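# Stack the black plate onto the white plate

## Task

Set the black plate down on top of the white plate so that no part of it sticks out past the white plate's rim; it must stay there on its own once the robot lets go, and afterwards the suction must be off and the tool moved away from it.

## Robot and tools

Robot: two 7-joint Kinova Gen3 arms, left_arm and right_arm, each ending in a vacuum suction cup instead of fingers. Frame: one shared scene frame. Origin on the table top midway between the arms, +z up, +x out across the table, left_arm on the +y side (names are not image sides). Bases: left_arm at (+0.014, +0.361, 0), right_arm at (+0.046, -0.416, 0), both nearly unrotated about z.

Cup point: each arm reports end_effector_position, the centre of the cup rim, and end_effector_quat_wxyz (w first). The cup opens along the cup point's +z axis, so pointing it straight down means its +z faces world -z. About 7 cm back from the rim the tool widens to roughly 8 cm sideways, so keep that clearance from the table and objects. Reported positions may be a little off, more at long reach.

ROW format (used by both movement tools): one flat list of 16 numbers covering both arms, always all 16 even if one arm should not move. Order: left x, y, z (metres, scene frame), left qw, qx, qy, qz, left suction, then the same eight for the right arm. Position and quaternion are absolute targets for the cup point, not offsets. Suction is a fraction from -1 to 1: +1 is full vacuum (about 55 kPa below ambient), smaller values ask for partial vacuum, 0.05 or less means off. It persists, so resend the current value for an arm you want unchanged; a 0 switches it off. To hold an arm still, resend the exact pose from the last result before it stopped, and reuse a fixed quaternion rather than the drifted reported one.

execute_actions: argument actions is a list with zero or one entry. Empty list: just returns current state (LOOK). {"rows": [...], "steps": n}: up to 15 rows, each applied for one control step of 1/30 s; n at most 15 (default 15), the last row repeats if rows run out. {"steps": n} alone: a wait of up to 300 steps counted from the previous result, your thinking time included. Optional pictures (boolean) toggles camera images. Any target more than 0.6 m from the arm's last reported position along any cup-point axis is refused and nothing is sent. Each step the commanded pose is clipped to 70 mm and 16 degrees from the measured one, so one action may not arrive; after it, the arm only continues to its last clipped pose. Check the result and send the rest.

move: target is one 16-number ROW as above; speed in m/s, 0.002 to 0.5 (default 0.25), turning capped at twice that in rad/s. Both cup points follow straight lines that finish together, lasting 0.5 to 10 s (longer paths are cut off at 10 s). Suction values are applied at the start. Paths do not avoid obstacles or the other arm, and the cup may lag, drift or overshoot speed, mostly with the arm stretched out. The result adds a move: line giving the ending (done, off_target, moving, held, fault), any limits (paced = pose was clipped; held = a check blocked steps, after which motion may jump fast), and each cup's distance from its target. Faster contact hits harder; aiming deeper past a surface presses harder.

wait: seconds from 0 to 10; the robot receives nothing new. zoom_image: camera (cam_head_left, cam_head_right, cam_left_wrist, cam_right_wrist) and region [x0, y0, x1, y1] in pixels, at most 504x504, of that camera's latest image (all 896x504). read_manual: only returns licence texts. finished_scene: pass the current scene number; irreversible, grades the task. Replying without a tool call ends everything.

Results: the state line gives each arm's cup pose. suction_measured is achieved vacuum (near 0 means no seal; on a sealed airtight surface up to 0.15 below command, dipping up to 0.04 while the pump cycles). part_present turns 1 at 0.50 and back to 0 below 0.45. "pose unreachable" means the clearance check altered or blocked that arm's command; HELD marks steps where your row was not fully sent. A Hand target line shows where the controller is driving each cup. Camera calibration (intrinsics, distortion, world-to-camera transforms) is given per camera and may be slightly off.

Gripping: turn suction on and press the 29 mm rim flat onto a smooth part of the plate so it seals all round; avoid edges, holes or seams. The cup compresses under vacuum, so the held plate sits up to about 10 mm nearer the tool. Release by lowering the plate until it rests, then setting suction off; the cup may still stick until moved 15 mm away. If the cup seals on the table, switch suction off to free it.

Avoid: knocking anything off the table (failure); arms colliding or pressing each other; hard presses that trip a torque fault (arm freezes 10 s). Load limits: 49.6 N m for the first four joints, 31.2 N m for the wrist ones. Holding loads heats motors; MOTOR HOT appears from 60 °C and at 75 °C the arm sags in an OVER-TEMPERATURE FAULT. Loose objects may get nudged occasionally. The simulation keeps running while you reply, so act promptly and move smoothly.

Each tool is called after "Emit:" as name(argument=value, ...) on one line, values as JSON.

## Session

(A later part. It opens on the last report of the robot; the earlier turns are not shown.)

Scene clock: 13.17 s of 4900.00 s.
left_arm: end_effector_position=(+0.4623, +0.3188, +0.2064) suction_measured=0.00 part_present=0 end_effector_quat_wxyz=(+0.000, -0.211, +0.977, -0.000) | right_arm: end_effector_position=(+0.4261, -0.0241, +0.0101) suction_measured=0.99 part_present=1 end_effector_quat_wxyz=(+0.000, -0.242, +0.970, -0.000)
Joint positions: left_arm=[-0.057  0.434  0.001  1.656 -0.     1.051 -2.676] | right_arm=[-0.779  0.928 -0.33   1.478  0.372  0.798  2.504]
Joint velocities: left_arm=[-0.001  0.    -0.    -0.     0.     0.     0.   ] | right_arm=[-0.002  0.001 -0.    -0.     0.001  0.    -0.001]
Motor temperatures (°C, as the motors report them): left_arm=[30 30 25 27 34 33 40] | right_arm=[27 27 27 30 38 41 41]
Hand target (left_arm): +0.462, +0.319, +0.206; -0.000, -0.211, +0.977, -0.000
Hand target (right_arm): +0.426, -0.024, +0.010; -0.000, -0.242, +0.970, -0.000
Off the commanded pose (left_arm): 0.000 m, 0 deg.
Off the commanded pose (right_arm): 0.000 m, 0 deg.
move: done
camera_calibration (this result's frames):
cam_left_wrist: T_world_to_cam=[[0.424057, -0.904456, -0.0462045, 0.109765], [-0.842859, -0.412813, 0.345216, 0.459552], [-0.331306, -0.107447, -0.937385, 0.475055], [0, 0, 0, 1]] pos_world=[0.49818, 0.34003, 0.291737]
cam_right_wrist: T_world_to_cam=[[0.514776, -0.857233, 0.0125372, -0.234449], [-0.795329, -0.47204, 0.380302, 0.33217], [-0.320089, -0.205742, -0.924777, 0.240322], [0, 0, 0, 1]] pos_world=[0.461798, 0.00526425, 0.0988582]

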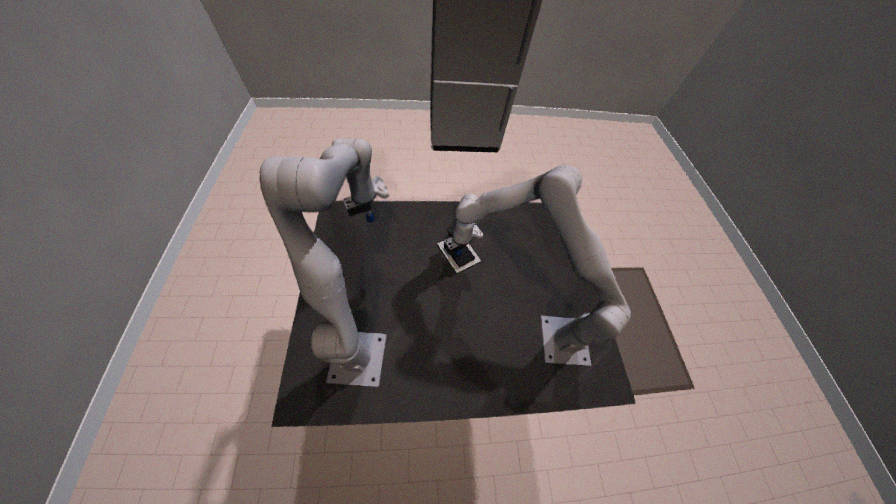

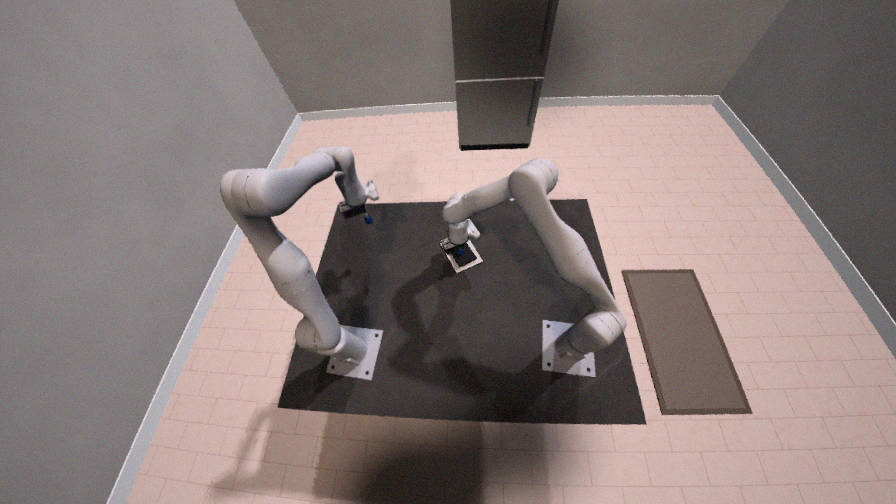

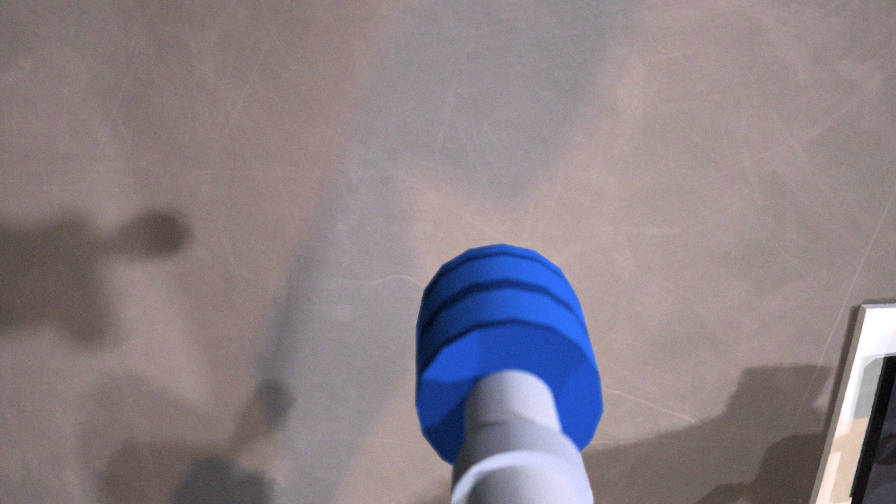

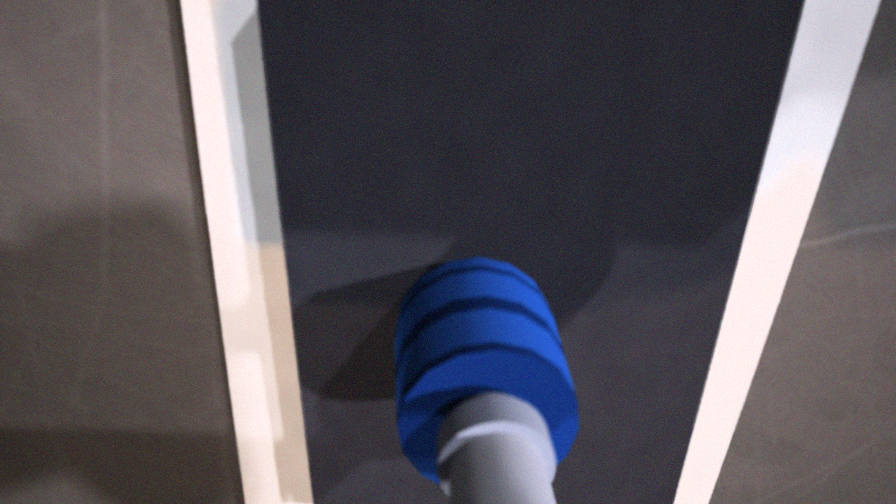

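Well centred; lower and release.

Emit:
move(target=[0.4623,0.3188,0.2064,0,-0.211,0.977,0,0,0.426,-0.024,0.003,0,-0.242,0.97,0,1], speed=0.015)

Emit:
execute_actions(actions=[{"rows":[[0.4623,0.3188,0.2064,0,-0.211,0.977,0,0,0.426,-0.024,0.005,0,-0.242,0.97,0,0]],"steps":8}], pictures=false)

Emit:
move(target=[0.4623,0.3188,0.2064,0,-0.211,0.977,0,0,0.426,-0.024,0.05,0,-0.242,0.97,0,0], speed=0.1)

Emit:
move(target=[0.4623,0.3188,0.2064,0,-0.211,0.977,0,0,0.45,-0.2,0.18,0,-0.242,0.97,0,0], speed=0.4)

Emit:
zoom_image(camera="cam_head_left", region=[410,200,510,290])

Scene clock: 14.87 s of 4900.00 s.
left_arm: end_effector_position=(+0.4623, +0.3188, +0.2064) suction_measured=0.00 part_present=0 end_effector_quat_wxyz=(+0.000, -0.211, +0.977, -0.000) | right_arm: end_effector_position=(+0.4266, -0.0233, +0.0049) suction_measured=0.99 part_present=1 end_effector_quat_wxyz=(+0.001, -0.242, +0.970, +0.001)
Joint positions: left_arm=[-0.057  0.434  0.001  1.656 -0.     1.051 -2.676] | right_arm=[-0.781  0.937 -0.327  1.479  0.376  0.785  2.501]
Joint velocities: left_arm=[ 0.001  0.001  0.001  0.     0.     0.001 -0.   ] | right_arm=[-0.     0.    -0.001 -0.003  0.001  0.    -0.   ]
Motor temperatures (°C, as the motors report them): left_arm=[30 30 25 27 34 33 40] | right_arm=[27 27 27 30 38 41 41]
Hand target (left_arm): +0.462, +0.319, +0.206; -0.000, -0.211, +0.977, +0.000
Hand target (right_arm): +0.426, -0.024, +0.003; -0.000, -0.242, +0.970, -0.000
Off the commanded pose (left_arm): 0.000 m, 0 deg.
Off the commanded pose (right_arm): 0.002 m, 0 deg.
move: done
camera_calibration (this result's frames):
cam_left_wrist: T_world_to_cam=[[0.424057, -0.904456, -0.0462044, 0.109765], [-0.842859, -0.412812, 0.345216, 0.459552], [-0.331306, -0.107447, -0.937385, 0.475055], [0, 0, 0, 1]] pos_world=[0.49818, 0.34003, 0.291737]
cam_right_wrist: T_world_to_cam=[[0.514788, -0.857235, 0.0118954, -0.233994], [-0.79612, -0.472847, 0.377636, 0.335288], [-0.318098, -0.203873, -0.925878, 0.235119], [0, 0, 0, 1]] pos_world=[0.462178, 0.00588635, 0.0938579]

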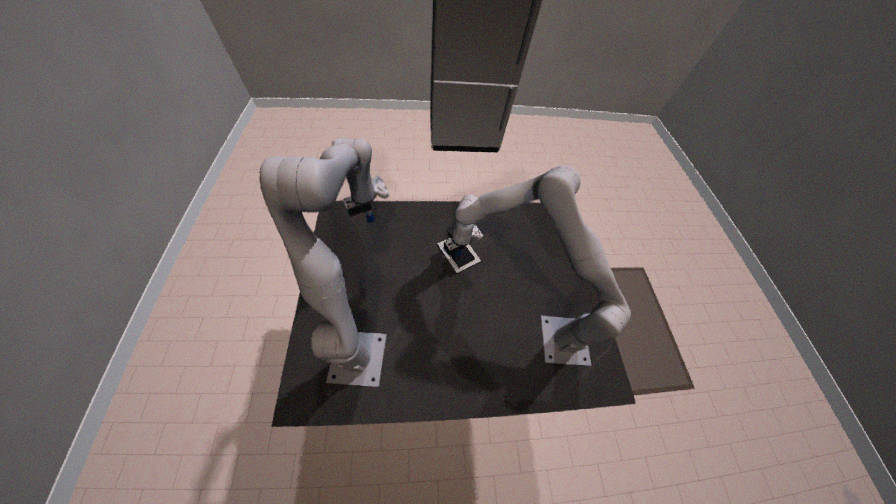

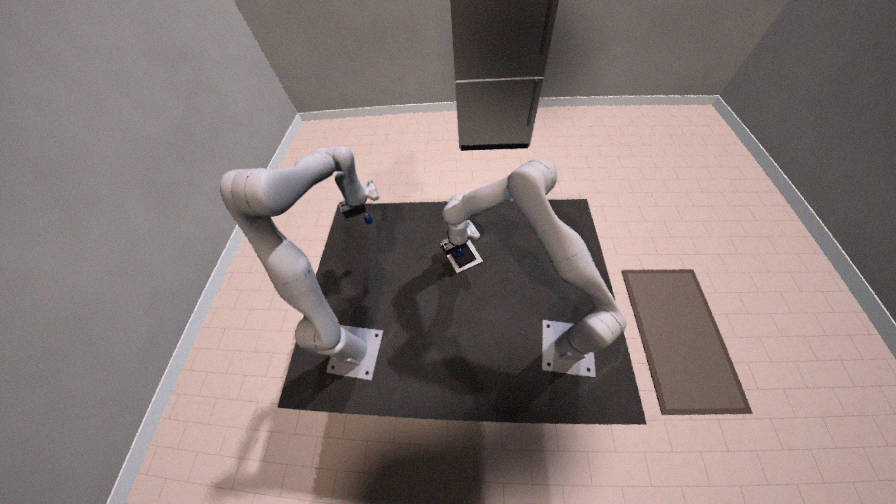

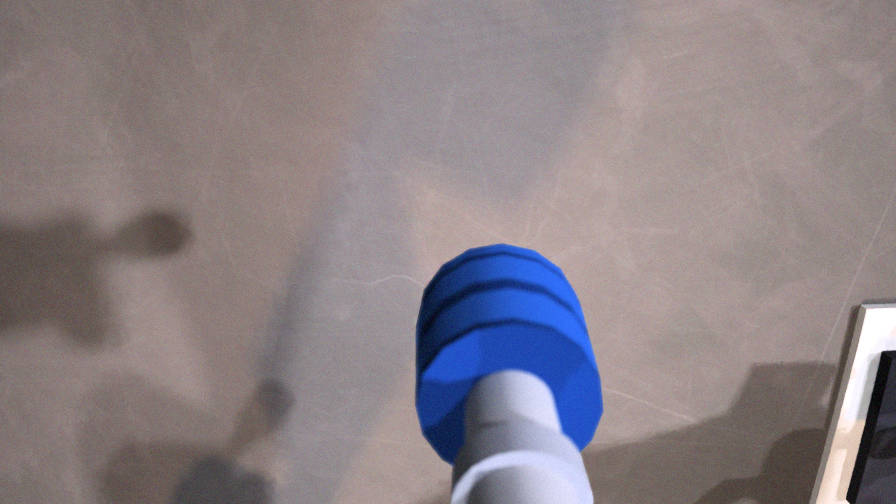

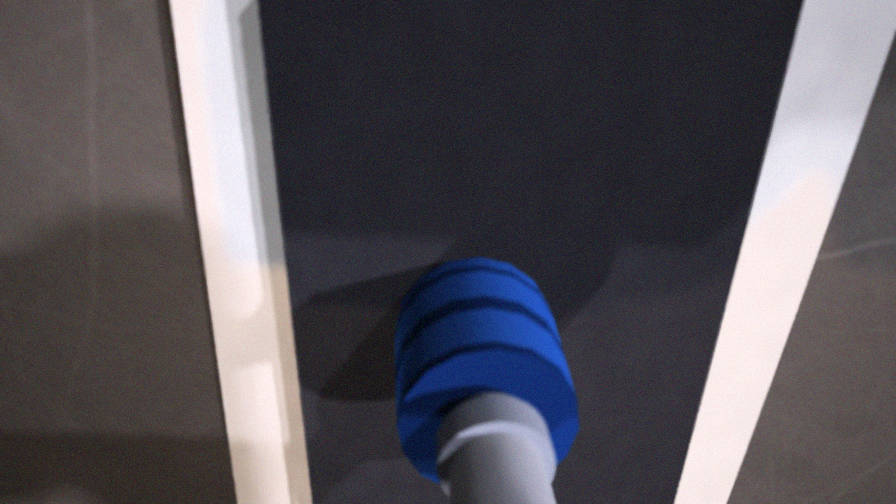

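Scene clock: 15.13 s of 4900.00 s.
left_arm: end_effector_position=(+0.4623, +0.3188, +0.2064) suction_measured=0.00 part_present=0 end_effector_quat_wxyz=(+0.000, -0.211, +0.977, -0.000) | right_arm: end_effector_position=(+0.4268, -0.0229, +0.0072) suction_measured=0.00 part_present=0 end_effector_quat_wxyz=(+0.002, -0.242, +0.970, +0.001)
Joint positions: left_arm=[-0.057  0.434  0.001  1.656 -0.     1.051 -2.676] | right_arm=[-0.781  0.933 -0.329  1.478  0.375  0.789  2.502]
Joint velocities: left_arm=[-0.002  0.001 -0.001 -0.001  0.001  0.    -0.   ] | right_arm=[-0.    -0.001 -0.001 -0.     0.     0.    -0.   ]
Motor temperatures (°C, as the motors report them): left_arm=[30 30 25 27 34 33 40] | right_arm=[27 27 27 30 38 41 41]
Hand target (left_arm): +0.462, +0.319, +0.206; -0.000, -0.211, +0.977, +0.000
Hand target (right_arm): +0.426, -0.024, +0.005; -0.000, -0.242, +0.970, +0.000
Off the commanded pose (left_arm): 0.000 m, 0 deg.
Off the commanded pose (right_arm): 0.003 m, 0 deg.
Steps of this call (steps 1 to 8: all 8 steps of this action). Readings (end_effector_position | what the end effector reports):
1: left_arm (+0.4623, +0.3188, +0.2064) | right_arm (+0.4267, -0.0233, +0.0053) | left_arm suction_measured=0.00 part_present=0 | right_arm suction_measured=0.33 part_present=0
2: left_arm (+0.4623, +0.3188, +0.2064) | right_arm (+0.4268, -0.0231, +0.0061) | left_arm suction_measured=0.00 part_present=0 | right_arm suction_measured=0.00 part_present=0
4: left_arm (+0.4623, +0.3188, +0.2064) | right_arm (+0.4268, -0.0228, +0.0070) | left_arm suction_measured=0.00 part_present=0 | right_arm suction_measured=0.00 part_present=0
8: the state above

Scene clock: 16.13 s of 4900.00 s.
left_arm: end_effector_position=(+0.4623, +0.3188, +0.2064) suction_measured=0.00 part_present=0 end_effector_quat_wxyz=(+0.000, -0.211, +0.977, -0.000) | right_arm: end_effector_position=(+0.4260, -0.0239, +0.0498) suction_measured=0.00 part_present=0 end_effector_quat_wxyz=(-0.000, -0.242, +0.970, -0.000)
Joint positions: left_arm=[-0.057  0.434  0.001  1.656 -0.     1.051 -2.676] | right_arm=[-0.768  0.864 -0.351  1.462  0.347  0.878  2.523]
Joint velocities: left_arm=[ 0.003  0.    -0.001 -0.001  0.    -0.    -0.   ] | right_arm=[ 0.001 -0.004  0.     0.001 -0.     0.003 -0.   ]
Motor temperatures (°C, as the motors report them): left_arm=[30 30 25 27 34 33 40] | right_arm=[27 27 27 30 38 41 41]
Hand target (left_arm): +0.462, +0.319, +0.206; -0.000, -0.211, +0.977, +0.000
Hand target (right_arm): +0.426, -0.024, +0.050; +0.000, -0.242, +0.970, +0.000
Off the commanded pose (left_arm): 0.000 m, 0 deg.
Off the commanded pose (right_arm): 0.000 m, 0 deg.
move: done
camera_calibration (this result's frames):
cam_left_wrist: T_world_to_cam=[[0.424057, -0.904456, -0.0462044, 0.109765], [-0.84286, -0.412812, 0.345216, 0.459552], [-0.331306, -0.107447, -0.937385, 0.475055], [0, 0, 0, 1]] pos_world=[0.49818, 0.34003, 0.291737]
cam_right_wrist: T_world_to_cam=[[0.515355, -0.856886, 0.0124971, -0.234996], [-0.794884, -0.472514, 0.380645, 0.316831], [-0.320264, -0.206101, -0.924637, 0.27711], [0, 0, 0, 1]] pos_world=[0.461698, 0.00545479, 0.138563]

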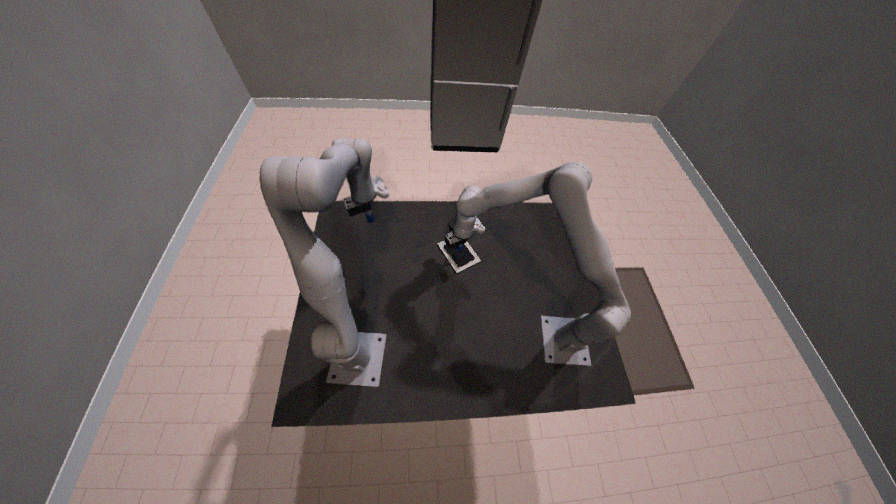

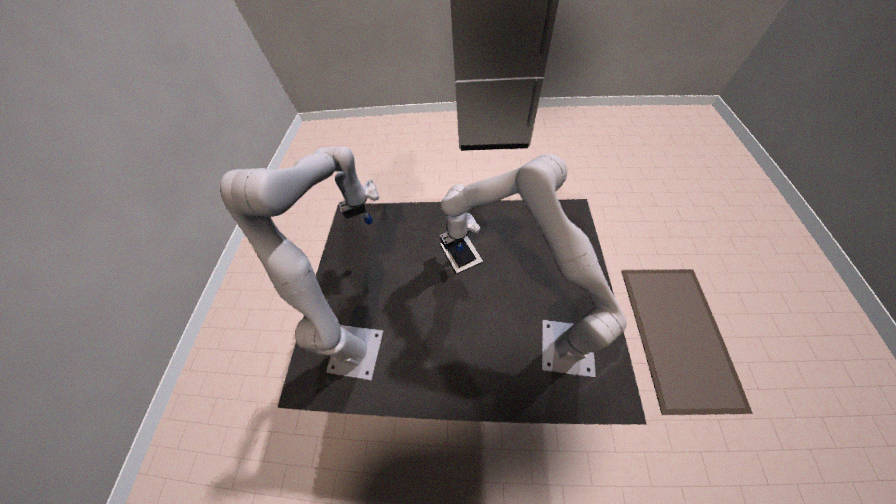

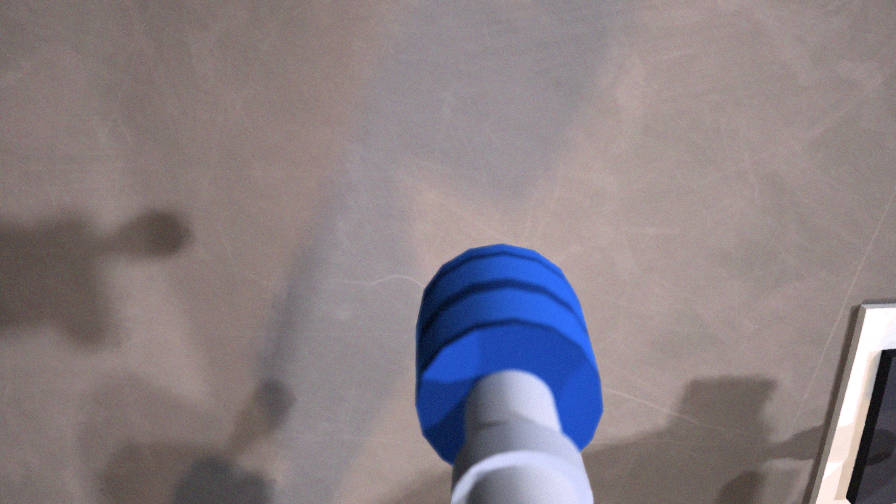

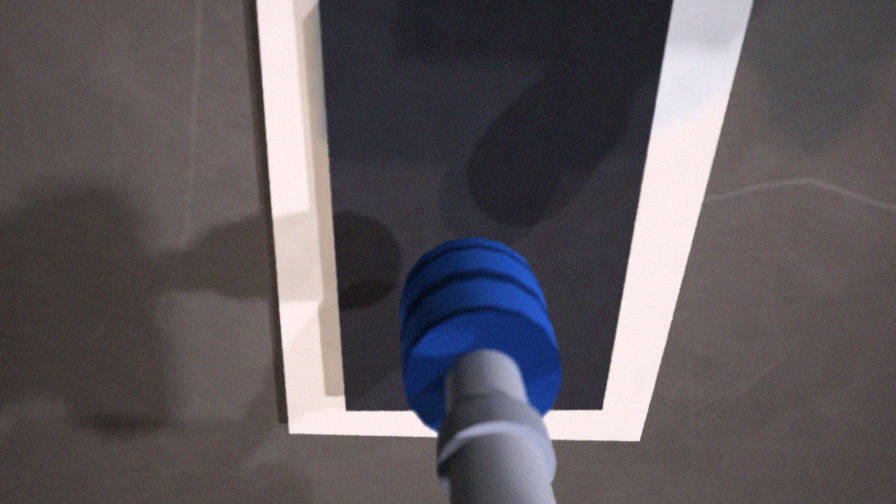

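Scene clock: 17.33 s of 4900.00 s.
left_arm: end_effector_position=(+0.4623, +0.3188, +0.2064) suction_measured=0.00 part_present=0 end_effector_quat_wxyz=(+0.000, -0.211, +0.977, -0.000) | right_arm: end_effector_position=(+0.4503, -0.1992, +0.1799) suction_measured=0.00 part_present=0 end_effector_quat_wxyz=(+0.000, -0.243, +0.970, +0.000)
Joint positions: left_arm=[-0.057  0.434  0.001  1.656 -0.     1.051 -2.676] | right_arm=[-0.397  0.51  -0.399  1.661  0.225  1.015  2.884]
Joint velocities: left_arm=[ 0.    -0.     0.001  0.001  0.     0.     0.   ] | right_arm=[ 0.003 -0.003  0.002  0.    -0.001  0.002  0.001]
Motor temperatures (°C, as the motors report them): left_arm=[30 30 25 27 34 33 40] | right_arm=[27 27 27 30 38 41 41]
Hand target (left_arm): +0.462, +0.319, +0.206; -0.000, -0.211, +0.977, +0.000
Hand target (right_arm): +0.450, -0.199, +0.180; +0.000, -0.242, +0.970, +0.000
Off the commanded pose (left_arm): 0.000 m, 0 deg.
Off the commanded pose (right_arm): 0.001 m, 0 deg.
move: done
camera_calibration (this result's frames):
cam_left_wrist: T_world_to_cam=[[0.424057, -0.904456, -0.0462046, 0.109765], [-0.842859, -0.412813, 0.345216, 0.459552], [-0.331306, -0.107447, -0.937385, 0.475055], [0, 0, 0, 1]] pos_world=[0.49818, 0.34003, 0.291737]
cam_right_wrist: T_world_to_cam=[[0.515982, -0.856519, 0.0117184, -0.399399], [-0.79477, -0.47359, 0.379544, 0.20374], [-0.319537, -0.205151, -0.925099, 0.369015], [0, 0, 0, 1]] pos_world=[0.485923, -0.1699, 0.268728]

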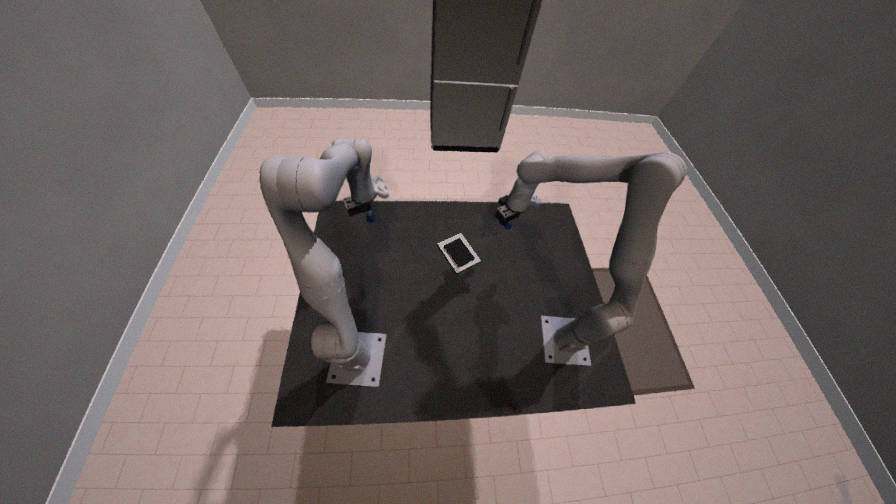

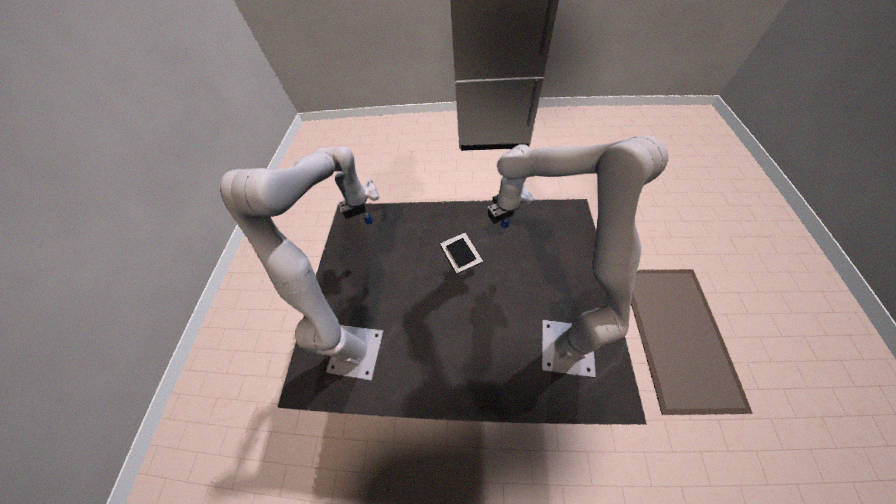

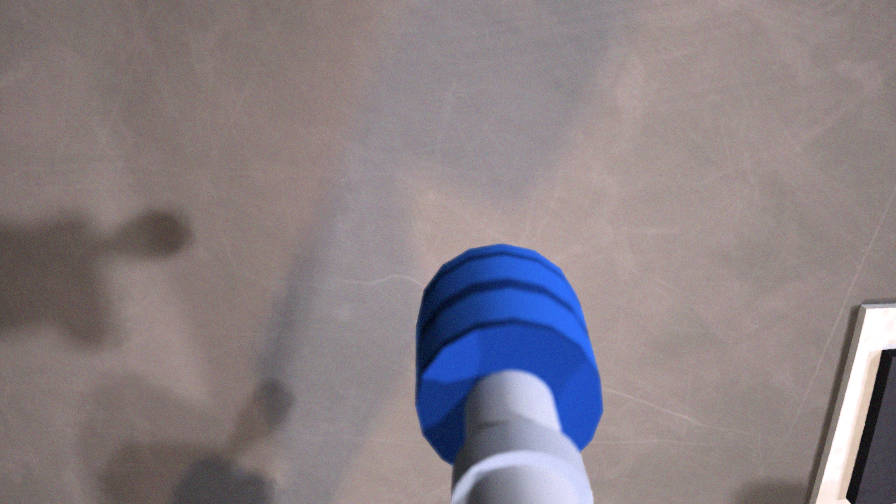

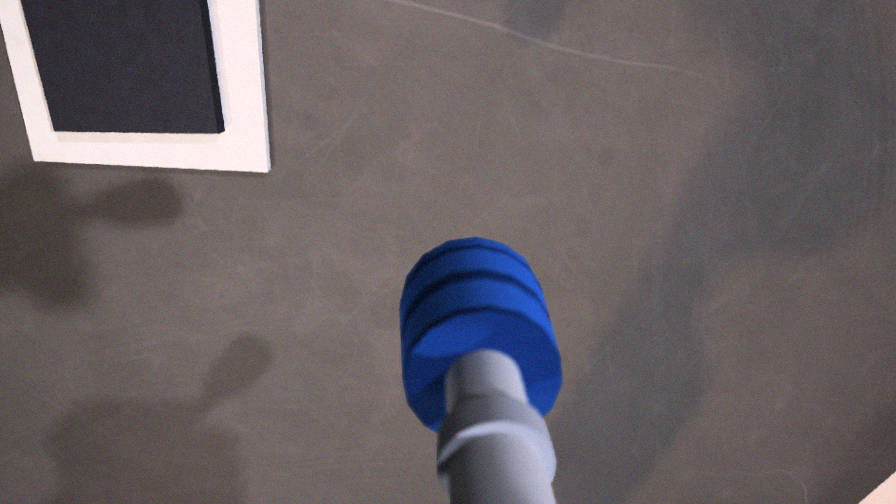

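Region (410, 200, 510, 290) of cam_head_left's 896x504 image, scaled by 5.040, with more detail than that image has; it fills the top 454 rows of this view, and the rest is white.

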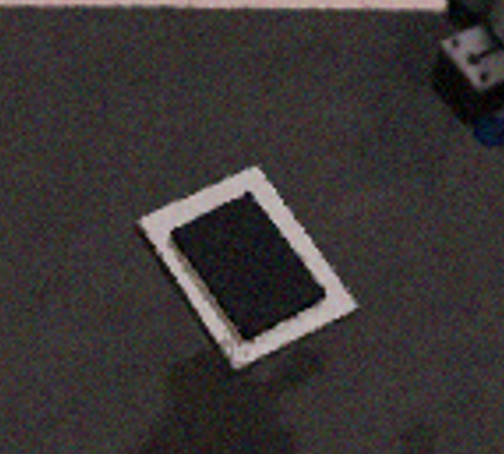

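Emit:
finished_scene(scene=2)

The scene is finished: the task was done.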